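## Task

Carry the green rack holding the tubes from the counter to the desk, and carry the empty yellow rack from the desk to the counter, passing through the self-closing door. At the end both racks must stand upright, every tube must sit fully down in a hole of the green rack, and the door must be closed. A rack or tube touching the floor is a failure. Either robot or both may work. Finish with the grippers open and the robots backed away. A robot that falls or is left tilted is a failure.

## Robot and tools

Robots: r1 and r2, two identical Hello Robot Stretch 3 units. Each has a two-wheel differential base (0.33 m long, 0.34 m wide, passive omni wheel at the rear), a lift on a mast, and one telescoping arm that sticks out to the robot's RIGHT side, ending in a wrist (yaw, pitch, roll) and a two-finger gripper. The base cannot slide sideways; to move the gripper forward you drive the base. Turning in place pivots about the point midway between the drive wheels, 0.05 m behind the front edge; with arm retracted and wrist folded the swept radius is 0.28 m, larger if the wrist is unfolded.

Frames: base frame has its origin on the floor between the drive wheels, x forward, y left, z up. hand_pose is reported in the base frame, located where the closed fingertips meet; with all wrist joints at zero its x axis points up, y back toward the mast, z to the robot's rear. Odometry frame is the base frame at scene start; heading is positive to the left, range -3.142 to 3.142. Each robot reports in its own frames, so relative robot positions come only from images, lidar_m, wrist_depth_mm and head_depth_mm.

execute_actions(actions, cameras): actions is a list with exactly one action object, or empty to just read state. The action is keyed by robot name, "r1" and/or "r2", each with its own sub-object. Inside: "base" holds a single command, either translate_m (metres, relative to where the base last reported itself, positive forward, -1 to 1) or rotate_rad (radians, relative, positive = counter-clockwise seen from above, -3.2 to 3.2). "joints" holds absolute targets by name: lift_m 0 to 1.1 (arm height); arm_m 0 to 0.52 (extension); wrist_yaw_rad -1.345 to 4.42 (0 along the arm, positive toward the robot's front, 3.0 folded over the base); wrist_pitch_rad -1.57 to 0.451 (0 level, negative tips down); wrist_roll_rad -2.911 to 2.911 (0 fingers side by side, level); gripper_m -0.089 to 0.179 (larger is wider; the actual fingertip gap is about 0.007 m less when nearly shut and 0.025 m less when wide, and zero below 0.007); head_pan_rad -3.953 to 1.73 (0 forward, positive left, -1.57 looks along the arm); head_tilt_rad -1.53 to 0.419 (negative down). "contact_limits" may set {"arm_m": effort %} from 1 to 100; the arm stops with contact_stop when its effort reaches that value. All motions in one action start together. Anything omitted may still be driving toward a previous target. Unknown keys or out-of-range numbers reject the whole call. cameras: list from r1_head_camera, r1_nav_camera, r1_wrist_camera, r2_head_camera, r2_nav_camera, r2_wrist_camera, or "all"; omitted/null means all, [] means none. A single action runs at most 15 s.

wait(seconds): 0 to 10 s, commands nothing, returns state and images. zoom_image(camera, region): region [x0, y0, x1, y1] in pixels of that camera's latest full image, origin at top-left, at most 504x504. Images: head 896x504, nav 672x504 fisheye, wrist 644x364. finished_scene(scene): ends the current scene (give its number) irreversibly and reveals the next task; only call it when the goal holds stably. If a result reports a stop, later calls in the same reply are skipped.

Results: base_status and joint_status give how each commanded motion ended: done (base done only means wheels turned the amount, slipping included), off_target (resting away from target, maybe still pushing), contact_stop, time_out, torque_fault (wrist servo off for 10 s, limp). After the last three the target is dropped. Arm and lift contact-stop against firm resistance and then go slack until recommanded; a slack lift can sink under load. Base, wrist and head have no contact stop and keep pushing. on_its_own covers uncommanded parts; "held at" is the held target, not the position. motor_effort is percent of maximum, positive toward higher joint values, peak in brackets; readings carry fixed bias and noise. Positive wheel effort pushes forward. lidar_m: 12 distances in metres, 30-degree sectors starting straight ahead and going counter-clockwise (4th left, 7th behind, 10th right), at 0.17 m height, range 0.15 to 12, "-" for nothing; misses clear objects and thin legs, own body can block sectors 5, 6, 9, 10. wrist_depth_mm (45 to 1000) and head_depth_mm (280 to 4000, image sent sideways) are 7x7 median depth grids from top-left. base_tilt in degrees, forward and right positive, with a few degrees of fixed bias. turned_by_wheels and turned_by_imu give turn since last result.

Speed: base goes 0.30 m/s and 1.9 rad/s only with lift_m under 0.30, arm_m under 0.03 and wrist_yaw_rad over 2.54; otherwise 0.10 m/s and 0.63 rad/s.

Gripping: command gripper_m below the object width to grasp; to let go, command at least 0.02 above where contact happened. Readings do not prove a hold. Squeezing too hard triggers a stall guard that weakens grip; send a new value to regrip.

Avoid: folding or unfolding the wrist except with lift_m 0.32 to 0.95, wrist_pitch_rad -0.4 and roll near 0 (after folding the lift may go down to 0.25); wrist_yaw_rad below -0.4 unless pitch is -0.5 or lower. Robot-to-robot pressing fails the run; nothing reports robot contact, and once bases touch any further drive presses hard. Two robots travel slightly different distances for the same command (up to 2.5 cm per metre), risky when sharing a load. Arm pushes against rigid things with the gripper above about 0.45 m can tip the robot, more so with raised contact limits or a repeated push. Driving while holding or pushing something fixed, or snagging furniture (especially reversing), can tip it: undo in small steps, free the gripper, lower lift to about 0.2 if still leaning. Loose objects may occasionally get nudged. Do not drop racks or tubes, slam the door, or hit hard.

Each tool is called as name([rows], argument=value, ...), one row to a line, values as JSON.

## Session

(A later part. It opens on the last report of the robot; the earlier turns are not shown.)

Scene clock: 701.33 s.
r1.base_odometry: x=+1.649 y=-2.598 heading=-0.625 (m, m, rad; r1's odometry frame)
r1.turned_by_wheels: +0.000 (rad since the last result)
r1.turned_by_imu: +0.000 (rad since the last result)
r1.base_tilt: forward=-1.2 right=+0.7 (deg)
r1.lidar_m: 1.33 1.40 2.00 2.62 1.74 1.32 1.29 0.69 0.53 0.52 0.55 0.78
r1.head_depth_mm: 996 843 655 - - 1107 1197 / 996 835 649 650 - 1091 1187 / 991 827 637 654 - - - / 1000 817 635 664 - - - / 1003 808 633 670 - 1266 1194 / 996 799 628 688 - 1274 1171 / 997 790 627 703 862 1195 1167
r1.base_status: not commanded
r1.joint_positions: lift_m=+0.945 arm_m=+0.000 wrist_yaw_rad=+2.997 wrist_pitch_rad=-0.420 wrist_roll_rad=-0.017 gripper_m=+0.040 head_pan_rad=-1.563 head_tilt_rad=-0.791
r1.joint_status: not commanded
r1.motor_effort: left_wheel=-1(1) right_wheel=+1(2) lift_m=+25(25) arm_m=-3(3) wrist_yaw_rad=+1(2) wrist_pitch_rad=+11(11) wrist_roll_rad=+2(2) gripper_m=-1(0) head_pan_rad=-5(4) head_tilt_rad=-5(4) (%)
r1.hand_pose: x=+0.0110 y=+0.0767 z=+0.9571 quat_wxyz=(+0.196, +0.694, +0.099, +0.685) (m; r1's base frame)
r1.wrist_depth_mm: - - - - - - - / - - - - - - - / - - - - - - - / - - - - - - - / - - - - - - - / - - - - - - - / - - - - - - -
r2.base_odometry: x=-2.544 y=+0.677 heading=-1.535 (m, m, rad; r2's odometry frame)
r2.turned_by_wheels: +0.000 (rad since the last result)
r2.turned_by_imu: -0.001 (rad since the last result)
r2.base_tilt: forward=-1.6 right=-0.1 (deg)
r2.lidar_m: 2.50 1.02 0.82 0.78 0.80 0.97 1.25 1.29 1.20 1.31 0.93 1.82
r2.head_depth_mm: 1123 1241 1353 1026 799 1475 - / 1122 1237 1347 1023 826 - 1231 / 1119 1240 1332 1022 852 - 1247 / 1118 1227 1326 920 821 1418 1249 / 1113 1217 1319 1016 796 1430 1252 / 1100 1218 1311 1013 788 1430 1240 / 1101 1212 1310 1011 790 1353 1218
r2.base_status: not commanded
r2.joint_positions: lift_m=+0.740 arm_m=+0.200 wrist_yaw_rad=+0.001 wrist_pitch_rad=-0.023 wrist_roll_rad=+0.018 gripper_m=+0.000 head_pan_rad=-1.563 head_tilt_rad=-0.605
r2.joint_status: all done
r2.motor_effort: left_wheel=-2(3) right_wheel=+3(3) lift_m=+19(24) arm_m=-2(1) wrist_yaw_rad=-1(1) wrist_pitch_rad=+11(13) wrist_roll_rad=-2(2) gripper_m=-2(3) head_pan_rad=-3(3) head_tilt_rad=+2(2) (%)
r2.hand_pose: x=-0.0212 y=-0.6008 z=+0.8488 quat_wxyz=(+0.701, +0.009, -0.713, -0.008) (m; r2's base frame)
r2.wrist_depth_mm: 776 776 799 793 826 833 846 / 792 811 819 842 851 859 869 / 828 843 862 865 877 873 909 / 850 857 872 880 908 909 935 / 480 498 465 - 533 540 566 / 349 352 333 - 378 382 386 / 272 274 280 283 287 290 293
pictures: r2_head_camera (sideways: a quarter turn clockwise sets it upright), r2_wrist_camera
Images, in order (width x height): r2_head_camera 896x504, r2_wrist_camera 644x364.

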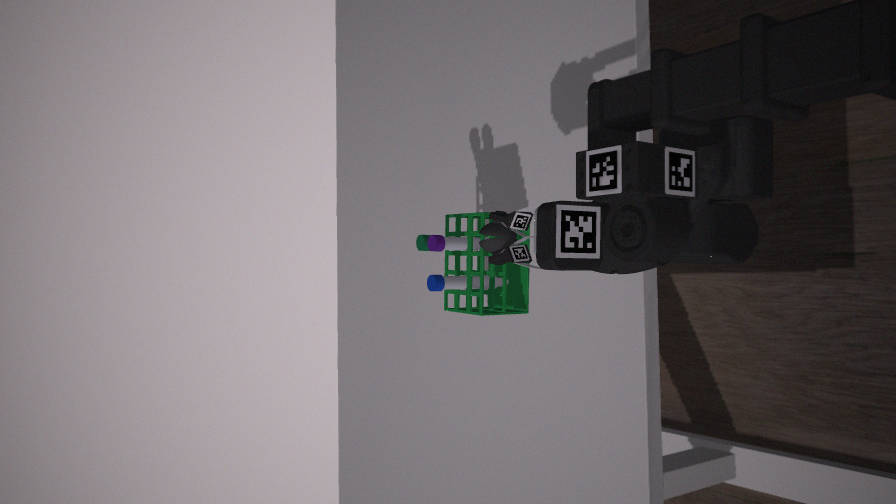

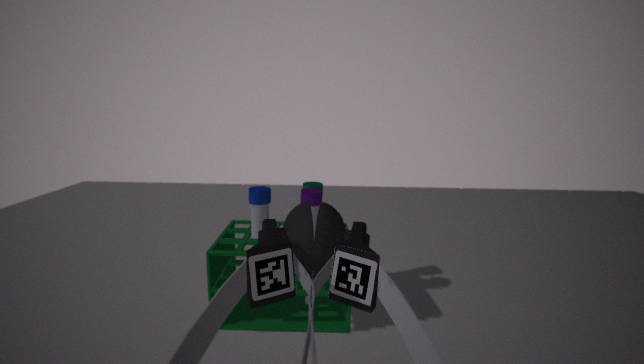

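execute_actions([
  {"r2":{"joints":{"lift_m":0.99,"wrist_pitch_rad":-0.92}}},
], cameras=[])

execute_actions([
  {"r2":{"joints":{"arm_m":0.52}}},
], cameras=[])

execute_actions([
  {"r2":{"joints":{"lift_m":0.9}}},
], cameras=["r2_wrist_camera","r2_head_camera"])

Scene clock: 714.40 s.
r1.base_odometry: x=+1.649 y=-2.598 heading=-0.625 (m, m, rad; r1's odometry frame)
r1.turned_by_wheels: +0.000 (rad since the last result)
r1.turned_by_imu: -0.001 (rad since the last result)
r1.base_tilt: forward=-1.2 right=+0.6 (deg)
r1.lidar_m: 1.33 1.41 2.00 2.61 1.74 1.32 1.29 0.69 0.53 0.52 0.55 0.79
r1.head_depth_mm: 991 845 655 - - 1105 1189 / 993 833 651 649 - 1086 1181 / 992 826 638 654 - - - / 994 817 635 665 - - - / 1002 809 634 671 - 1268 1192 / 999 799 631 685 - 1263 1167 / 1000 792 627 705 861 1185 1164
r1.base_status: not commanded
r1.joint_positions: lift_m=+0.945 arm_m=+0.000 wrist_yaw_rad=+2.997 wrist_pitch_rad=-0.420 wrist_roll_rad=-0.017 gripper_m=+0.040 head_pan_rad=-1.563 head_tilt_rad=-0.791
r1.joint_status: not commanded
r1.motor_effort: left_wheel=-1(1) right_wheel=+1(1) lift_m=+25(25) arm_m=-3(3) wrist_yaw_rad=+2(2) wrist_pitch_rad=+11(11) wrist_roll_rad=+2(2) gripper_m=+0(0) head_pan_rad=-3(3) head_tilt_rad=-4(4) (%)
r1.hand_pose: x=+0.0110 y=+0.0767 z=+0.9571 quat_wxyz=(+0.196, +0.694, +0.099, +0.685) (m; r1's base frame)
r1.wrist_depth_mm: - - - - - - - / - - - - - - - / - - - - - - - / - - - - - - - / - - - - - - - / - - - - - - - / - - - - - - -
r2.base_odometry: x=-2.544 y=+0.677 heading=-1.535 (m, m, rad; r2's odometry frame)
r2.turned_by_wheels: +0.000 (rad since the last result)
r2.turned_by_imu: -0.001 (rad since the last result)
r2.base_tilt: forward=-1.8 right=-0.2 (deg)
r2.lidar_m: 2.50 1.02 0.81 0.78 0.80 0.97 1.25 1.28 1.20 1.31 0.93 1.82
r2.head_depth_mm: 1120 1228 - 950 802 1433 1254 / 1118 1195 - 928 798 1450 1255 / 1114 1223 - - 794 1444 1246 / 1111 1224 1335 - 772 1434 1246 / 1112 1215 1323 1016 797 1444 1250 / 1106 1215 1325 1012 793 1439 1252 / 1098 1220 1311 1009 793 1353 1212
r2.base_status: not commanded
r2.joint_positions: lift_m=+0.990 arm_m=+0.200 wrist_yaw_rad=+0.001 wrist_pitch_rad=-0.926 wrist_roll_rad=+0.018 gripper_m=+0.000 head_pan_rad=-1.563 head_tilt_rad=-0.605
r2.joint_status: all done
r2.motor_effort: left_wheel=-2(2) right_wheel=+2(3) lift_m=+26(30) arm_m=-2(2) wrist_yaw_rad=-1(1) wrist_pitch_rad=+3(46) wrist_roll_rad=-2(2) gripper_m=-2(2) head_pan_rad=-4(4) head_tilt_rad=+2(2) (%)
r2.hand_pose: x=-0.0214 y=-0.4798 z=+0.9092 quat_wxyz=(+0.627, +0.313, -0.638, -0.319) (m; r2's base frame)
r2.wrist_depth_mm: 492 500 500 497 512 519 529 / 447 451 448 415 465 472 479 / 412 418 421 425 429 431 435 / 377 382 386 390 393 397 398 / 354 357 359 - 370 373 376 / - - - - - - - / 956 947 962 959 969 974 984
pictures: none
No camera images: the call's "cameras" was empty. Leave "cameras" out to get every camera's image.

Scene clock: 717.97 s.
r1.base_odometry: x=+1.649 y=-2.598 heading=-0.625 (m, m, rad; r1's odometry frame)
r1.turned_by_wheels: +0.000 (rad since the last result)
r1.turned_by_imu: +0.000 (rad since the last result)
r1.base_tilt: forward=-1.1 right=+0.6 (deg)
r1.lidar_m: 1.33 1.40 2.00 2.62 1.74 1.32 1.29 0.69 0.53 0.52 0.55 0.79
r1.head_depth_mm: 996 842 657 - - 1106 1196 / 995 832 650 648 - 1090 1191 / 990 825 637 654 - - - / 1000 819 636 664 - - - / 1001 807 631 670 - 1267 1195 / 990 803 629 684 - 1264 1166 / 999 793 627 704 864 1191 1162
r1.base_status: not commanded
r1.joint_positions: lift_m=+0.945 arm_m=+0.000 wrist_yaw_rad=+2.997 wrist_pitch_rad=-0.420 wrist_roll_rad=-0.017 gripper_m=+0.040 head_pan_rad=-1.563 head_tilt_rad=-0.791
r1.joint_status: not commanded
r1.motor_effort: left_wheel=-1(1) right_wheel=+1(1) lift_m=+25(25) arm_m=-3(3) wrist_yaw_rad=+3(1) wrist_pitch_rad=+11(11) wrist_roll_rad=+2(2) gripper_m=+0(0) head_pan_rad=-2(2) head_tilt_rad=-4(4) (%)
r1.hand_pose: x=+0.0110 y=+0.0767 z=+0.9571 quat_wxyz=(+0.196, +0.694, +0.099, +0.685) (m; r1's base frame)
r1.wrist_depth_mm: - - - - - - - / - - - - - - - / - - - - - - - / - - - - - - - / - - - - - - - / - - - - - - - / - - - - - - -
r2.base_odometry: x=-2.544 y=+0.677 heading=-1.535 (m, m, rad; r2's odometry frame)
r2.turned_by_wheels: +0.000 (rad since the last result)
r2.turned_by_imu: -0.001 (rad since the last result)
r2.base_tilt: forward=-1.7 right=-0.2 (deg)
r2.lidar_m: 2.50 1.02 0.82 0.78 0.81 0.97 1.25 1.29 1.20 1.32 0.93 1.82
r2.head_depth_mm: 1120 1209 - 985 799 1441 1254 / 1122 - 1342 1020 797 1445 1253 / 1100 - 1339 1021 799 1431 1253 / 1112 1222 1322 910 796 1439 1247 / 1107 1224 1318 1015 793 1435 1243 / 1101 1214 1321 1007 788 1438 1247 / 1103 1214 1308 1007 791 1351 1218
r2.base_status: not commanded
r2.joint_positions: lift_m=+0.990 arm_m=+0.520 wrist_yaw_rad=+0.001 wrist_pitch_rad=-0.927 wrist_roll_rad=+0.018 gripper_m=+0.000 head_pan_rad=-1.563 head_tilt_rad=-0.605
r2.joint_status: all done
r2.motor_effort: left_wheel=-2(2) right_wheel=+2(2) lift_m=+26(25) arm_m=+2(2) wrist_yaw_rad=-1(1) wrist_pitch_rad=+3(3) wrist_roll_rad=-2(2) gripper_m=-2(3) head_pan_rad=-3(4) head_tilt_rad=+2(2) (%)
r2.hand_pose: x=-0.0214 y=-0.7994 z=+0.9092 quat_wxyz=(+0.627, +0.314, -0.638, -0.319) (m; r2's base frame)
r2.wrist_depth_mm: 489 498 501 505 513 518 524 / 442 450 458 460 463 470 478 / 407 413 416 421 428 430 433 / 380 378 383 389 390 397 397 / 353 355 358 - 363 367 370 / 326 331 330 - 341 340 343 / 308 311 248 249 316 320 321
pictures: none
No camera images: the call's "cameras" was empty. Leave "cameras" out to get every camera's image.

Scene clock: 719.93 s.
r1.base_odometry: x=+1.649 y=-2.598 heading=-0.625 (m, m, rad; r1's odometry frame)
r1.turned_by_wheels: +0.000 (rad since the last result)
r1.turned_by_imu: +0.000 (rad since the last result)
r1.base_tilt: forward=-1.1 right=+0.6 (deg)
r1.lidar_m: 1.33 1.40 2.00 2.62 1.73 1.32 1.29 0.69 0.53 0.52 0.55 0.78
r1.head_depth_mm: 999 837 653 - - 1106 1194 / 991 835 649 649 - 1092 1184 / 993 826 637 654 - - - / 995 816 635 666 - - - / 1005 807 632 670 - 1264 1195 / 1001 801 631 687 - 1271 1168 / 1000 794 626 702 862 1190 1169
r1.base_status: not commanded
r1.joint_positions: lift_m=+0.945 arm_m=+0.000 wrist_yaw_rad=+2.997 wrist_pitch_rad=-0.420 wrist_roll_rad=-0.017 gripper_m=+0.040 head_pan_rad=-1.563 head_tilt_rad=-0.791
r1.joint_status: not commanded
r1.motor_effort: left_wheel=-1(1) right_wheel=+1(1) lift_m=+25(25) arm_m=-3(3) wrist_yaw_rad=+2(2) wrist_pitch_rad=+11(11) wrist_roll_rad=+2(2) gripper_m=+0(0) head_pan_rad=-3(2) head_tilt_rad=-5(4) (%)
r1.hand_pose: x=+0.0110 y=+0.0767 z=+0.9571 quat_wxyz=(+0.196, +0.694, +0.099, +0.685) (m; r1's base frame)
r1.wrist_depth_mm: - - - - - - - / - - - - - - - / - - - - - - - / - - - - - - - / - - - - - - - / - - - - - - - / - - - - - - -
r2.base_odometry: x=-2.544 y=+0.677 heading=-1.535 (m, m, rad; r2's odometry frame)
r2.turned_by_wheels: +0.000 (rad since the last result)
r2.turned_by_imu: +0.000 (rad since the last result)
r2.base_tilt: forward=-1.5 right=-0.2 (deg)
r2.lidar_m: 2.50 1.02 0.82 0.78 0.80 0.97 1.25 1.29 1.20 1.32 0.93 1.82
r2.head_depth_mm: 1122 1243 1354 - - 1441 1256 / 1119 1236 - 983 796 1444 1248 / 1119 1218 1276 1025 797 1437 1248 / 1115 1226 1327 882 796 1432 1242 / 1108 1217 1323 1014 793 1438 1235 / 1103 1217 1314 1010 790 1436 1239 / 1099 1214 1313 1009 788 1354 1218
r2.base_status: not commanded
r2.joint_positions: lift_m=+0.900 arm_m=+0.520 wrist_yaw_rad=+0.001 wrist_pitch_rad=-0.926 wrist_roll_rad=+0.018 gripper_m=+0.000 head_pan_rad=-1.563 head_tilt_rad=-0.605
r2.joint_status: all done
r2.motor_effort: left_wheel=-1(1) right_wheel=+2(2) lift_m=+19(22) arm_m=+1(1) wrist_yaw_rad=-1(1) wrist_pitch_rad=+3(3) wrist_roll_rad=-2(2) gripper_m=-3(1) head_pan_rad=-4(4) head_tilt_rad=+2(3) (%)
r2.hand_pose: x=-0.0214 y=-0.7996 z=+0.8197 quat_wxyz=(+0.627, +0.313, -0.638, -0.319) (m; r2's base frame)
r2.wrist_depth_mm: 365 370 372 378 384 387 390 / 331 335 338 340 347 350 356 / 305 306 309 314 318 320 323 / 282 283 287 290 292 294 298 / 262 264 266 - 270 273 277 / 244 245 229 - 252 253 256 / 228 225 166 164 235 237 239
pictures: r2_head_camera (sideways: a quarter turn clockwise sets it upright), r2_wrist_camera
Images, in order (width x height): r2_head_camera 896x504, r2_wrist_camera 644x364.

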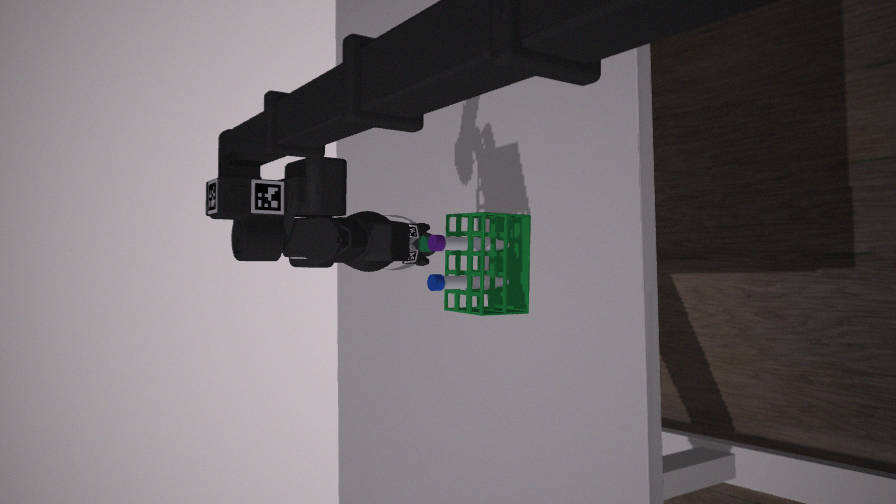

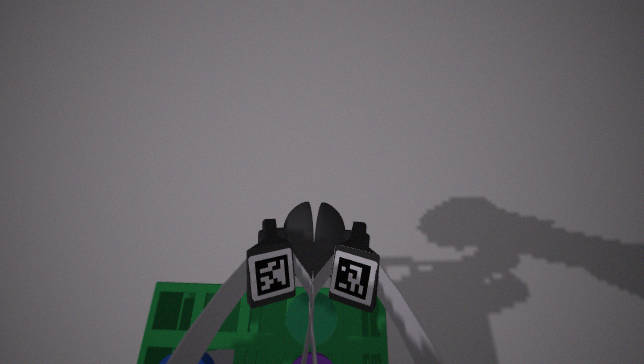

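execute_actions([
  {"r2":{"joints":{"lift_m":1.0}}},
], cameras=[])

execute_actions([
  {"r2":{"joints":{"wrist_pitch_rad":-1.12}}},
], cameras=["r2_wrist_camera"])

execute_actions([
  {"r2":{"joints":{"lift_m":0.925}}},
], cameras=["r2_wrist_camera","r2_head_camera"])

Scene clock: 737.93 s.
r1.base_odometry: x=+1.649 y=-2.598 heading=-0.625 (m, m, rad; r1's odometry frame)
r1.turned_by_wheels: +0.000 (rad since the last result)
r1.turned_by_imu: -0.001 (rad since the last result)
r1.base_tilt: forward=-1.2 right=+0.5 (deg)
r1.lidar_m: 1.33 1.40 2.00 2.62 1.74 1.32 1.29 0.69 0.53 0.52 0.55 0.78
r1.head_depth_mm: 991 843 654 - - 1104 1190 / 996 833 650 650 - 1087 1191 / 993 826 637 654 - - - / 995 818 633 664 - - - / 1001 809 633 671 - 1265 1194 / 997 800 628 685 - 1267 1170 / 998 793 626 706 866 1191 1163
r1.base_status: not commanded
r1.joint_positions: lift_m=+0.945 arm_m=+0.000 wrist_yaw_rad=+2.997 wrist_pitch_rad=-0.420 wrist_roll_rad=-0.017 gripper_m=+0.040 head_pan_rad=-1.563 head_tilt_rad=-0.791
r1.joint_status: not commanded
r1.motor_effort: left_wheel=-1(1) right_wheel=+1(1) lift_m=+25(25) arm_m=-3(3) wrist_yaw_rad=+2(2) wrist_pitch_rad=+11(11) wrist_roll_rad=+2(2) gripper_m=+0(0) head_pan_rad=-4(3) head_tilt_rad=-4(4) (%)
r1.hand_pose: x=+0.0110 y=+0.0767 z=+0.9571 quat_wxyz=(+0.196, +0.694, +0.099, +0.685) (m; r1's base frame)
r1.wrist_depth_mm: - - - - - - - / - - - - - - - / - - - - - - - / - - - - - - - / - - - - - - - / - - - - - - - / - - - - - - -
r2.base_odometry: x=-2.544 y=+0.677 heading=-1.535 (m, m, rad; r2's odometry frame)
r2.turned_by_wheels: +0.000 (rad since the last result)
r2.turned_by_imu: -0.001 (rad since the last result)
r2.base_tilt: forward=-1.5 right=-0.1 (deg)
r2.lidar_m: 2.50 1.02 0.81 0.78 0.81 0.97 1.25 1.29 1.20 1.32 0.93 1.82
r2.head_depth_mm: 1128 1191 1354 1025 801 1446 1250 / 1117 - 1340 1023 796 1441 1258 / 1101 1283 1333 1018 797 1431 1253 / 1114 1210 1279 903 796 1438 1241 / 1108 1226 1321 1013 793 1433 1244 / 1108 1221 1319 1014 789 1426 1238 / 1099 1207 1312 1002 790 1355 1217
r2.base_status: not commanded
r2.joint_positions: lift_m=+1.000 arm_m=+0.520 wrist_yaw_rad=+0.001 wrist_pitch_rad=-0.926 wrist_roll_rad=+0.018 gripper_m=+0.000 head_pan_rad=-1.563 head_tilt_rad=-0.605
r2.joint_status: all done
r2.motor_effort: left_wheel=-2(2) right_wheel=+2(2) lift_m=+26(28) arm_m=+1(1) wrist_yaw_rad=-1(1) wrist_pitch_rad=+3(3) wrist_roll_rad=-2(2) gripper_m=-3(3) head_pan_rad=-4(3) head_tilt_rad=+2(2) (%)
r2.hand_pose: x=-0.0214 y=-0.7994 z=+0.9192 quat_wxyz=(+0.627, +0.313, -0.638, -0.319) (m; r2's base frame)
r2.wrist_depth_mm: 501 510 515 514 525 534 545 / 457 463 468 471 477 487 488 / 421 427 429 433 432 441 448 / 387 391 395 401 400 407 411 / 362 363 370 - 374 380 381 / 338 337 340 - 349 350 355 / 315 319 255 314 326 329 330
pictures: none
No camera images: the call's "cameras" was empty. Leave "cameras" out to get every camera's image.

Scene clock: 738.80 s.
r1.base_odometry: x=+1.649 y=-2.598 heading=-0.625 (m, m, rad; r1's odometry frame)
r1.turned_by_wheels: +0.000 (rad since the last result)
r1.turned_by_imu: +0.000 (rad since the last result)
r1.base_tilt: forward=-1.0 right=+0.6 (deg)
r1.lidar_m: 1.33 1.40 2.01 2.61 1.73 1.31 1.29 0.69 0.53 0.52 0.55 0.79
r1.head_depth_mm: 995 840 655 - - 1106 1187 / 995 832 649 650 - 1087 1183 / 988 823 635 652 - - - / 995 818 636 664 - - - / 1001 811 633 670 - 1264 1190 / 997 804 632 686 - 1265 1171 / 997 793 625 704 862 1185 1167
r1.base_status: not commanded
r1.joint_positions: lift_m=+0.945 arm_m=+0.000 wrist_yaw_rad=+2.997 wrist_pitch_rad=-0.420 wrist_roll_rad=-0.017 gripper_m=+0.040 head_pan_rad=-1.563 head_tilt_rad=-0.791
r1.joint_status: not commanded
r1.motor_effort: left_wheel=-1(1) right_wheel=+2(1) lift_m=+25(25) arm_m=-4(3) wrist_yaw_rad=+2(2) wrist_pitch_rad=+11(11) wrist_roll_rad=+2(2) gripper_m=+1(0) head_pan_rad=-4(3) head_tilt_rad=-5(4) (%)
r1.hand_pose: x=+0.0110 y=+0.0767 z=+0.9571 quat_wxyz=(+0.196, +0.694, +0.099, +0.685) (m; r1's base frame)
r1.wrist_depth_mm: - - - - - - - / - - - - - - - / - - - - - - - / - - - - - - - / - - - - - - - / - - - - - - - / - - - - - - -
r2.base_odometry: x=-2.544 y=+0.677 heading=-1.535 (m, m, rad; r2's odometry frame)
r2.turned_by_wheels: +0.000 (rad since the last result)
r2.turned_by_imu: +0.000 (rad since the last result)
r2.base_tilt: forward=-1.7 right=-0.2 (deg)
r2.lidar_m: 2.49 1.02 0.81 0.78 0.80 0.97 1.25 1.29 1.20 1.31 0.93 1.82
r2.head_depth_mm: 1125 1186 1349 1022 795 1445 1248 / 1115 - 1341 1021 799 1444 1260 / 1107 1292 1329 1020 796 1440 1255 / 1109 1212 1321 886 795 1444 1245 / 1108 1228 1327 1015 793 1427 1241 / 1104 1215 1314 1012 793 1435 1244 / 1099 1219 1308 1012 789 1360 1217
r2.base_status: not commanded
r2.joint_positions: lift_m=+1.000 arm_m=+0.520 wrist_yaw_rad=+0.001 wrist_pitch_rad=-1.122 wrist_roll_rad=+0.018 gripper_m=+0.000 head_pan_rad=-1.563 head_tilt_rad=-0.605
r2.joint_status: all done
r2.motor_effort: left_wheel=-2(2) right_wheel=+2(2) lift_m=+26(25) arm_m=+1(1) wrist_yaw_rad=-1(1) wrist_pitch_rad=+1(2) wrist_roll_rad=-2(2) gripper_m=-2(2) head_pan_rad=-3(3) head_tilt_rad=+2(2) (%)
r2.hand_pose: x=-0.0215 y=-0.7543 z=+0.8972 quat_wxyz=(+0.594, +0.373, -0.604, -0.380) (m; r2's base frame)
r2.wrist_depth_mm: 396 396 401 405 406 409 413 / 376 383 381 387 387 393 396 / 364 362 367 369 374 376 380 / 347 350 351 356 358 361 363 / 333 332 331 - 343 345 346 / 321 322 283 - 331 332 333 / 307 311 311 311 319 321 322
pictures: r2_wrist_camera
Images, in order (width x height): r2_wrist_camera 644x364.

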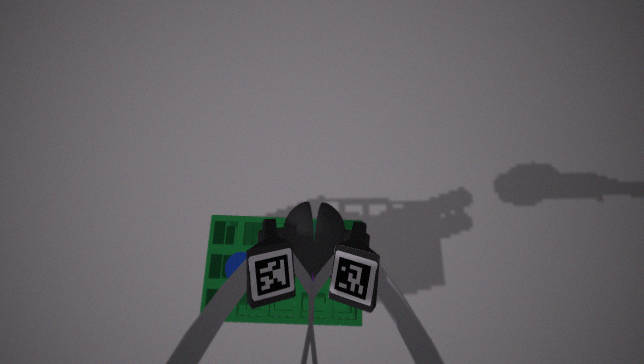

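Scene clock: 741.30 s.
r1.base_odometry: x=+1.649 y=-2.598 heading=-0.625 (m, m, rad; r1's odometry frame)
r1.turned_by_wheels: +0.000 (rad since the last result)
r1.turned_by_imu: +0.000 (rad since the last result)
r1.base_tilt: forward=-1.0 right=+0.5 (deg)
r1.lidar_m: 1.33 1.40 2.00 2.62 1.74 1.32 1.29 0.69 0.53 0.52 0.55 0.78
r1.head_depth_mm: 991 840 656 - - 1111 1192 / 992 833 648 651 - 1087 1184 / 995 828 636 653 - - - / 993 816 635 665 - - - / 998 810 633 670 - 1265 1188 / 995 803 629 686 - 1263 1171 / 1000 795 625 703 862 1189 1161
r1.base_status: not commanded
r1.joint_positions: lift_m=+0.945 arm_m=+0.000 wrist_yaw_rad=+2.997 wrist_pitch_rad=-0.420 wrist_roll_rad=-0.017 gripper_m=+0.040 head_pan_rad=-1.563 head_tilt_rad=-0.791
r1.joint_status: not commanded
r1.motor_effort: left_wheel=-1(1) right_wheel=+2(1) lift_m=+25(25) arm_m=-4(3) wrist_yaw_rad=+2(2) wrist_pitch_rad=+11(11) wrist_roll_rad=+2(2) gripper_m=+0(0) head_pan_rad=-3(4) head_tilt_rad=-4(4) (%)
r1.hand_pose: x=+0.0110 y=+0.0767 z=+0.9571 quat_wxyz=(+0.196, +0.694, +0.099, +0.685) (m; r1's base frame)
r1.wrist_depth_mm: - - - - - - - / - - - - - - - / - - - - - - - / - - - - - - - / - - - - - - - / - - - - - - - / - - - - - - -
r2.base_odometry: x=-2.544 y=+0.677 heading=-1.535 (m, m, rad; r2's odometry frame)
r2.turned_by_wheels: +0.000 (rad since the last result)
r2.turned_by_imu: -0.003 (rad since the last result)
r2.base_tilt: forward=-1.6 right=-0.2 (deg)
r2.lidar_m: 2.50 1.02 0.82 0.78 0.80 0.97 1.25 1.28 1.19 1.31 0.93 1.82
r2.head_depth_mm: 1121 1224 - - 797 1443 1255 / 1120 1198 1317 1026 799 1445 1253 / 1115 - 1351 1019 797 1444 1248 / 1112 1204 1269 882 794 1436 1252 / 1109 1225 1318 1013 794 1439 1242 / 1098 1216 1311 1016 795 1431 1241 / 1101 1214 1305 1011 791 1356 1223
r2.base_status: not commanded
r2.joint_positions: lift_m=+0.961 arm_m=+0.520 wrist_yaw_rad=+0.001 wrist_pitch_rad=-1.108 wrist_roll_rad=+0.018 gripper_m=+0.000 head_pan_rad=-1.563 head_tilt_rad=-0.604
r2.joint_status: lift_m contact_stop (moved -0.039 of -0.075)
r2.on_its_own: lift_m is slack since a contact_stop, until your next command for it (your +0.925 is given up)
r2.motor_effort: left_wheel=+0(5) right_wheel=-1(15) lift_m=+21(21) arm_m=+1(1) wrist_yaw_rad=-1(1) wrist_pitch_rad=-5(28) wrist_roll_rad=-2(2) gripper_m=-4(5) head_pan_rad=-3(3) head_tilt_rad=+2(2) (%)
r2.hand_pose: x=-0.0215 y=-0.7575 z=+0.8593 quat_wxyz=(+0.596, +0.369, -0.606, -0.376) (m; r2's base frame)
r2.wrist_depth_mm: 358 361 364 366 369 372 376 / 339 343 345 347 349 354 357 / 326 326 329 332 333 335 340 / 311 311 314 318 321 322 324 / 299 299 265 - 306 308 310 / 285 288 218 219 294 297 297 / 275 275 274 277 282 283 286
pictures: r2_head_camera (sideways: a quarter turn clockwise sets it upright), r2_wrist_camera
Images, in order (width x height): r2_head_camera 896x504, r2_wrist_camera 644x364.

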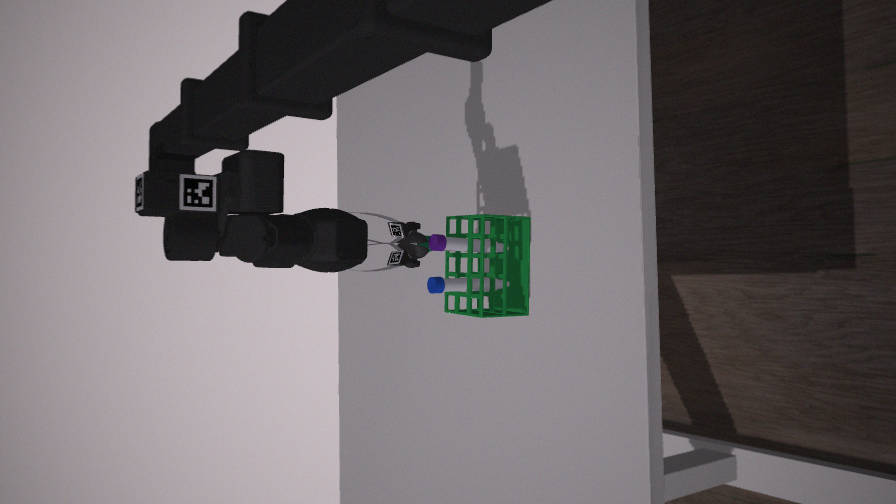

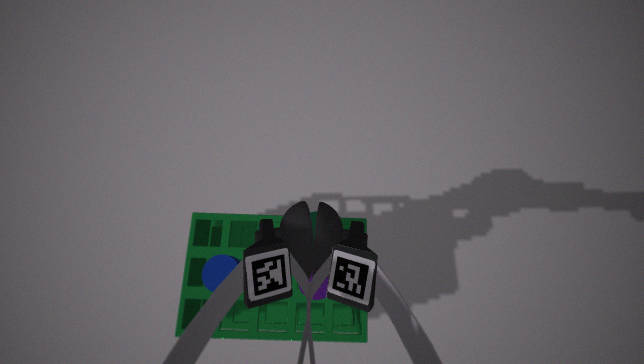

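Pressed squarely. Inspect.

execute_actions([
  {"r2":{"joints":{"lift_m":1.0,"wrist_pitch_rad":-1.12}}},
], cameras=[])

execute_actions([
  {"r2":{"joints":{"arm_m":0.1,"lift_m":0.76,"wrist_pitch_rad":0,"wrist_yaw_rad":-0.2,"gripper_m":0.17}},"r1":{"joints":{"head_pan_rad":2.0,"head_tilt_rad":-0.2}}},
], cameras=["r2_wrist_camera","r1_nav_camera"])

zoom_image(camera="r2_wrist_camera", region=[160,120,480,320])

Scene clock: 749.57 s.
r1.base_odometry: x=+1.649 y=-2.598 heading=-0.625 (m, m, rad; r1's odometry frame)
r1.turned_by_wheels: +0.000 (rad since the last result)
r1.turned_by_imu: -0.001 (rad since the last result)
r1.base_tilt: forward=-1.1 right=+0.6 (deg)
r1.lidar_m: 1.33 1.40 2.00 2.62 1.73 1.32 1.29 0.69 0.53 0.52 0.54 0.78
r1.head_depth_mm: 994 842 653 - - 1108 1191 / 994 836 649 648 - 1095 1188 / 993 824 636 652 - - - / 993 818 636 666 - - - / 1004 811 634 671 - 1261 1193 / 994 800 631 684 - 1267 1170 / 999 792 627 705 863 1186 1159
r1.base_status: not commanded
r1.joint_positions: lift_m=+0.945 arm_m=+0.000 wrist_yaw_rad=+2.997 wrist_pitch_rad=-0.420 wrist_roll_rad=-0.017 gripper_m=+0.040 head_pan_rad=-1.563 head_tilt_rad=-0.791
r1.joint_status: not commanded
r1.motor_effort: left_wheel=-1(1) right_wheel=+1(2) lift_m=+25(25) arm_m=-3(4) wrist_yaw_rad=+2(1) wrist_pitch_rad=+10(11) wrist_roll_rad=+2(2) gripper_m=+0(0) head_pan_rad=-3(4) head_tilt_rad=-4(4) (%)
r1.hand_pose: x=+0.0110 y=+0.0767 z=+0.9571 quat_wxyz=(+0.196, +0.694, +0.099, +0.685) (m; r1's base frame)
r1.wrist_depth_mm: - - - - - - - / - - - - - - - / - - - - - - - / - - - - - - - / - - - - - - - / - - - - - - - / - - - - - - -
r2.base_odometry: x=-2.544 y=+0.677 heading=-1.535 (m, m, rad; r2's odometry frame)
r2.turned_by_wheels: +0.000 (rad since the last result)
r2.turned_by_imu: -0.001 (rad since the last result)
r2.base_tilt: forward=-1.7 right=-0.1 (deg)
r2.lidar_m: 2.50 1.02 0.82 0.78 0.80 0.97 1.25 1.29 1.20 1.32 0.93 1.81
r2.head_depth_mm: 1120 1189 1362 1030 803 1444 1247 / 1121 - 1335 1024 802 1437 1250 / 1100 1288 1334 1019 799 1444 1255 / 1111 1213 1311 897 795 1442 1247 / 1108 1219 1324 1014 791 1432 1246 / 1107 1220 1322 1016 793 1422 1240 / 1097 1210 1305 1015 791 1359 1217
r2.base_status: not commanded
r2.joint_positions: lift_m=+1.000 arm_m=+0.520 wrist_yaw_rad=+0.001 wrist_pitch_rad=-1.122 wrist_roll_rad=+0.018 gripper_m=+0.000 head_pan_rad=-1.563 head_tilt_rad=-0.604
r2.joint_status: all done
r2.motor_effort: left_wheel=+0(1) right_wheel=+0(1) lift_m=+26(27) arm_m=+1(1) wrist_yaw_rad=-1(1) wrist_pitch_rad=+1(4) wrist_roll_rad=-2(2) gripper_m=-3(3) head_pan_rad=-3(3) head_tilt_rad=+2(3) (%)
r2.hand_pose: x=-0.0215 y=-0.7541 z=+0.8972 quat_wxyz=(+0.593, +0.373, -0.604, -0.380) (m; r2's base frame)
r2.wrist_depth_mm: 397 399 399 405 406 410 416 / 377 380 385 386 389 394 399 / 360 365 366 370 373 379 377 / 348 349 351 354 357 359 363 / 334 336 332 - 342 343 349 / 319 321 284 309 329 333 333 / 308 311 309 313 318 318 321
pictures: none
No camera images: the call's "cameras" was empty. Leave "cameras" out to get every camera's image.

action 0: r1: "joints": head_pan_rad = 2.0 is out of range -3.953 to 1.73

Region (160, 120, 480, 320) of r2_wrist_camera's 644x364 image, scaled by 1.575; it fills the top 315 rows of this view, and the rest is white.

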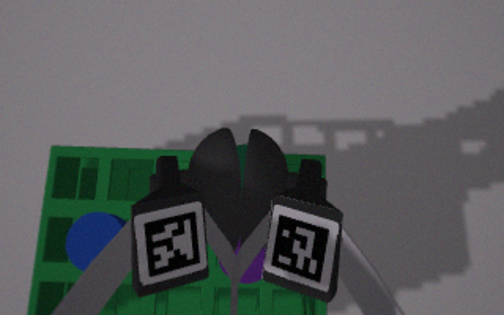

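execute_actions([
  {"r2":{"joints":{"arm_m":0.15,"lift_m":0.76,"wrist_pitch_rad":0,"wrist_yaw_rad":-0.15,"gripper_m":0.17}},"r1":{"joints":{"head_pan_rad":1.7,"head_tilt_rad":-0.2}}},
], cameras=["r2_wrist_camera","r1_nav_camera"])

zoom_image(camera="r2_wrist_camera", region=[200,120,440,320])

Scene clock: 760.47 s.
r1.base_odometry: x=+1.649 y=-2.598 heading=-0.625 (m, m, rad; r1's odometry frame)
r1.turned_by_wheels: +0.000 (rad since the last result)
r1.turned_by_imu: -0.001 (rad since the last result)
r1.base_tilt: forward=-1.1 right=+0.5 (deg)
r1.lidar_m: 1.32 1.40 2.00 2.61 1.73 1.32 1.29 0.69 0.53 0.52 0.55 0.78
r1.head_depth_mm: 2303 2380 2461 2560 2673 2403 1800 / 2336 2414 2503 2587 2718 2349 1791 / 2390 2435 2538 2623 2720 2347 1775 / 2391 2482 2585 2680 2800 2336 1772 / 2431 2538 2631 2745 2819 2311 1747 / 2484 2568 2676 2752 2883 2296 1804 / 2503 2614 2684 2775 2851 2278 -
r1.base_status: not commanded
r1.joint_positions: lift_m=+0.945 arm_m=+0.000 wrist_yaw_rad=+2.997 wrist_pitch_rad=-0.420 wrist_roll_rad=-0.017 gripper_m=+0.040 head_pan_rad=+1.693 head_tilt_rad=-0.211
r1.joint_status: all done
r1.motor_effort: left_wheel=-1(1) right_wheel=+1(1) lift_m=+25(25) arm_m=-3(4) wrist_yaw_rad=+2(2) wrist_pitch_rad=+11(11) wrist_roll_rad=+2(2) gripper_m=+0(0) head_pan_rad=+2(39) head_tilt_rad=+5(39) (%)
r1.hand_pose: x=+0.0110 y=+0.0767 z=+0.9571 quat_wxyz=(+0.196, +0.694, +0.099, +0.685) (m; r1's base frame)
r1.wrist_depth_mm: - - - - - - - / - - - - - - - / - - - - - - - / - - - - - - - / - - - - - - - / - - - - - - - / - - - - - - -
r2.base_odometry: x=-2.544 y=+0.677 heading=-1.535 (m, m, rad; r2's odometry frame)
r2.turned_by_wheels: +0.000 (rad since the last result)
r2.turned_by_imu: -0.002 (rad since the last result)
r2.base_tilt: forward=-1.6 right=-0.1 (deg)
r2.lidar_m: 2.50 1.02 0.81 0.78 0.80 0.96 1.25 1.28 1.20 1.32 0.93 1.82
r2.head_depth_mm: 1128 1239 1344 1032 801 1475 - / 1117 1236 1347 1028 802 - 1202 / 1116 1238 1334 1022 825 - 1199 / 1112 1225 1328 904 821 1434 1222 / 1109 1222 1323 1012 793 1434 1248 / 1101 1214 1314 1015 790 1436 1246 / 1097 1215 1309 1009 787 1357 1213
r2.base_status: not commanded
r2.joint_positions: lift_m=+0.760 arm_m=+0.150 wrist_yaw_rad=-0.149 wrist_pitch_rad=-0.023 wrist_roll_rad=+0.018 gripper_m=+0.170 head_pan_rad=-1.563 head_tilt_rad=-0.604
r2.joint_status: all done
r2.motor_effort: left_wheel=+0(0) right_wheel=+0(1) lift_m=+19(20) arm_m=-2(2) wrist_yaw_rad=-2(3) wrist_pitch_rad=+10(10) wrist_roll_rad=-2(2) gripper_m=-1(82) head_pan_rad=-4(4) head_tilt_rad=+2(2) (%)
r2.hand_pose: x=-0.0593 y=-0.5480 z=+0.8690 quat_wxyz=(+0.698, -0.045, -0.712, -0.060) (m; r2's base frame)
r2.wrist_depth_mm: 750 781 830 863 918 977 - / 770 824 846 901 964 - - / 786 829 893 924 - - - / 811 839 903 938 - - - / 534 566 345 576 594 660 620 / 405 351 354 405 413 - 426 / 286 302 309 311 317 308 323
pictures: r1_nav_camera (sideways: a quarter turn counterclockwise sets it upright), r2_wrist_camera
Images, in order (width x height): r1_nav_camera 672x504, r2_wrist_camera 644x364.

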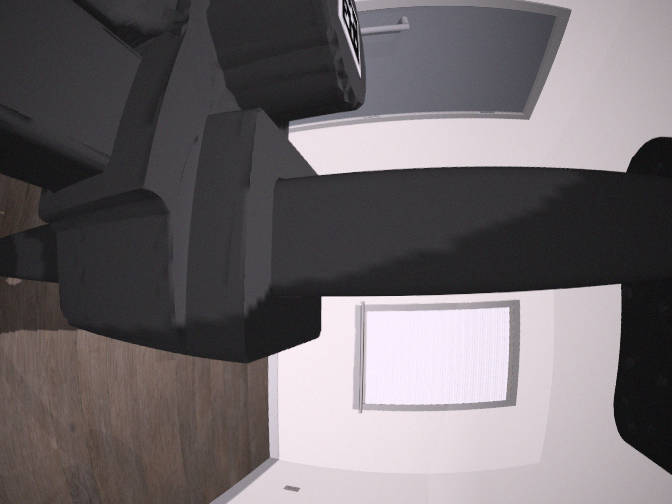

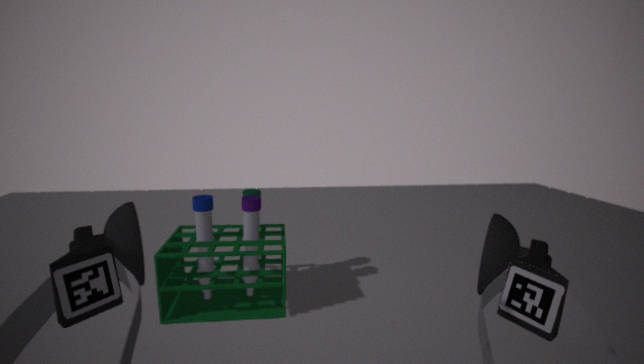

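Region (200, 120, 440, 320) of r2_wrist_camera's 644x364 image, scaled by 2.100.

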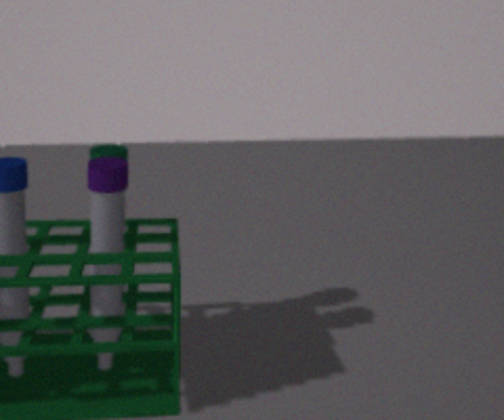

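execute_actions([
  {"r2":{"base":{"translate_m":0.2},"joints":{"arm_m":0.3,"lift_m":0.735,"wrist_yaw_rad":-0.45,"wrist_pitch_rad":-0.05}}},
], cameras=["r2_wrist_camera"])

Scene clock: 768.80 s.
r1.base_odometry: x=+1.649 y=-2.598 heading=-0.625 (m, m, rad; r1's odometry frame)
r1.turned_by_wheels: +0.000 (rad since the last result)
r1.turned_by_imu: -0.001 (rad since the last result)
r1.base_tilt: forward=-1.0 right=+0.7 (deg)
r1.lidar_m: 1.33 1.40 2.00 2.62 1.74 1.32 1.29 0.69 0.53 0.52 0.55 0.78
r1.head_depth_mm: 2294 2386 2469 2532 2659 2394 1798 / 2317 2417 2523 2590 2695 2358 1790 / 2371 2461 2508 2625 2727 2349 1779 / 2432 2496 2604 2726 2757 2309 1760 / 2483 2523 2632 2733 2825 2304 1762 / 2482 2557 2658 2795 2876 2275 1821 / 2498 2600 2675 2767 2892 2273 -
r1.base_status: not commanded
r1.joint_positions: lift_m=+0.945 arm_m=+0.000 wrist_yaw_rad=+2.997 wrist_pitch_rad=-0.420 wrist_roll_rad=-0.017 gripper_m=+0.040 head_pan_rad=+1.693 head_tilt_rad=-0.211
r1.joint_status: not commanded
r1.motor_effort: left_wheel=-1(1) right_wheel=+2(1) lift_m=+25(25) arm_m=-3(3) wrist_yaw_rad=+1(2) wrist_pitch_rad=+11(11) wrist_roll_rad=+2(2) gripper_m=-1(0) head_pan_rad=+4(4) head_tilt_rad=+5(6) (%)
r1.hand_pose: x=+0.0110 y=+0.0767 z=+0.9571 quat_wxyz=(+0.196, +0.694, +0.099, +0.685) (m; r1's base frame)
r1.wrist_depth_mm: - - - - - - - / - - - - - - - / - - - - - - - / - - - - - - - / - - - - - - - / - - - - - - - / - - - - - - -
r2.base_odometry: x=-2.537 y=+0.477 heading=-1.535 (m, m, rad; r2's odometry frame)
r2.turned_by_wheels: +0.000 (rad since the last result)
r2.turned_by_imu: -0.002 (rad since the last result)
r2.base_tilt: forward=-1.6 right=-0.1 (deg)
r2.lidar_m: 2.30 1.03 0.75 0.79 0.81 0.96 1.45 1.34 1.37 0.86 0.87 1.81
r2.head_depth_mm: 1123 1231 1339 1036 801 1452 - / 1121 1231 1331 890 - - 1250 / 1114 1229 1327 1065 - 1443 1250 / 1114 1220 1317 1061 808 1438 1250 / 1099 1218 1317 1018 791 1440 1250 / 1100 1210 1306 1011 793 1336 1221 / 1093 1205 1320 1011 791 1392 1244
r2.base_status: done
r2.joint_positions: lift_m=+0.735 arm_m=+0.300 wrist_yaw_rad=-0.448 wrist_pitch_rad=-0.066 wrist_roll_rad=+0.018 gripper_m=+0.170 head_pan_rad=-1.563 head_tilt_rad=-0.604
r2.joint_status: all done
r2.motor_effort: left_wheel=+0(5) right_wheel=+1(7) lift_m=+19(19) arm_m=+1(1) wrist_yaw_rad=-2(4) wrist_pitch_rad=+7(9) wrist_roll_rad=-2(2) gripper_m=-1(1) head_pan_rad=-3(3) head_tilt_rad=+1(3) (%)
r2.hand_pose: x=-0.1315 y=-0.6737 z=+0.8330 quat_wxyz=(+0.678, -0.136, -0.700, -0.179) (m; r2's base frame)
r2.wrist_depth_mm: 567 633 713 820 952 - - / 584 640 733 845 - - - / 602 677 764 892 - - - / 609 656 692 639 744 778 816 / 422 444 440 250 402 511 480 / - 314 305 245 292 - 345 / 235 249 251 241 259 252 267
pictures: r2_wrist_camera
Images, in order (width x height): r2_wrist_camera 644x364.

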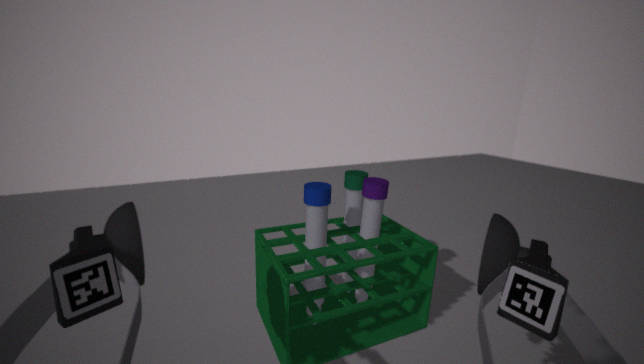

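execute_actions([
  {"r2":{"joints":{"arm_m":0.0,"lift_m":0.9,"wrist_yaw_rad":0}},"r1":{"base":{"translate_m":0.3}}},
], cameras=[])

finished_scene(scene=1)

Scene clock: 781.30 s.
r1.base_odometry: x=+1.892 y=-2.774 heading=-0.625 (m, m, rad; r1's odometry frame)
r1.turned_by_wheels: +0.000 (rad since the last result)
r1.turned_by_imu: -0.002 (rad since the last result)
r1.base_tilt: forward=-1.2 right=+0.6 (deg)
r1.lidar_m: 1.03 1.09 1.55 2.60 2.14 1.62 1.59 0.72 0.55 0.53 0.57 0.81
r1.head_depth_mm: 2277 2365 2445 2519 2599 2386 1801 / 2324 2377 2495 2531 2681 2338 1789 / 2356 2428 2527 2607 2701 2361 1787 / 2374 2470 2530 2676 2778 2341 1769 / 2429 2512 2627 2683 2797 2311 1748 / 2470 2571 2676 2748 2856 2285 1794 / 2500 2566 2666 2814 2931 2251 -
r1.base_status: done
r1.joint_positions: lift_m=+0.945 arm_m=+0.000 wrist_yaw_rad=+2.998 wrist_pitch_rad=-0.420 wrist_roll_rad=-0.017 gripper_m=+0.040 head_pan_rad=+1.693 head_tilt_rad=-0.211
r1.joint_status: not commanded
r1.motor_effort: left_wheel=-2(5) right_wheel=+1(8) lift_m=+25(25) arm_m=-3(4) wrist_yaw_rad=+1(2) wrist_pitch_rad=+11(11) wrist_roll_rad=+2(2) gripper_m=-1(0) head_pan_rad=+3(4) head_tilt_rad=+5(6) (%)
r1.hand_pose: x=+0.0109 y=+0.0767 z=+0.9571 quat_wxyz=(+0.196, +0.694, +0.099, +0.685) (m; r1's base frame)
r1.wrist_depth_mm: - - - - - - - / - - - - - - - / - - - - - - - / - - - - - - - / - - - - - - - / - - - - - - - / - - - - - - -
r2.base_odometry: x=-2.537 y=+0.477 heading=-1.535 (m, m, rad; r2's odometry frame)
r2.turned_by_wheels: +0.000 (rad since the last result)
r2.turned_by_imu: -0.002 (rad since the last result)
r2.base_tilt: forward=-1.6 right=-0.2 (deg)
r2.lidar_m: 2.30 1.04 0.75 0.79 0.81 0.96 1.45 1.34 1.37 0.86 0.87 1.80
r2.head_depth_mm: 1118 1245 1343 1029 801 1145 - / 1119 1234 1338 890 777 1500 - / 1108 1227 1330 1025 852 - - / 1110 1223 1320 1015 850 - 1236 / 1097 1218 1315 1017 770 1417 1248 / 1097 1221 1310 1013 791 1365 1217 / 1092 1214 1323 1010 792 1399 1241
r2.base_status: not commanded
r2.joint_positions: lift_m=+0.900 arm_m=+0.001 wrist_yaw_rad=-0.002 wrist_pitch_rad=-0.067 wrist_roll_rad=+0.018 gripper_m=+0.170 head_pan_rad=-1.563 head_tilt_rad=-0.604
r2.joint_status: all done
r2.motor_effort: left_wheel=-1(0) right_wheel=+1(1) lift_m=+26(25) arm_m=-1(1) wrist_yaw_rad=+2(5) wrist_pitch_rad=+8(8) wrist_roll_rad=-2(2) gripper_m=-1(1) head_pan_rad=-3(4) head_tilt_rad=+1(2) (%)
r2.hand_pose: x=-0.0219 y=-0.4001 z=+0.9974 quat_wxyz=(+0.700, +0.023, -0.713, -0.025) (m; r2's base frame)
r2.wrist_depth_mm: 921 923 978 975 980 - - / 985 998 - - - - - / - - - - - - - / - - - - - - - / - - 826 841 842 945 894 / - 597 600 612 553 - 650 / 460 466 472 480 485 474 502
pictures: none
No camera images: the call's "cameras" was empty. Leave "cameras" out to get every camera's image.

The scene is finished: the task was done.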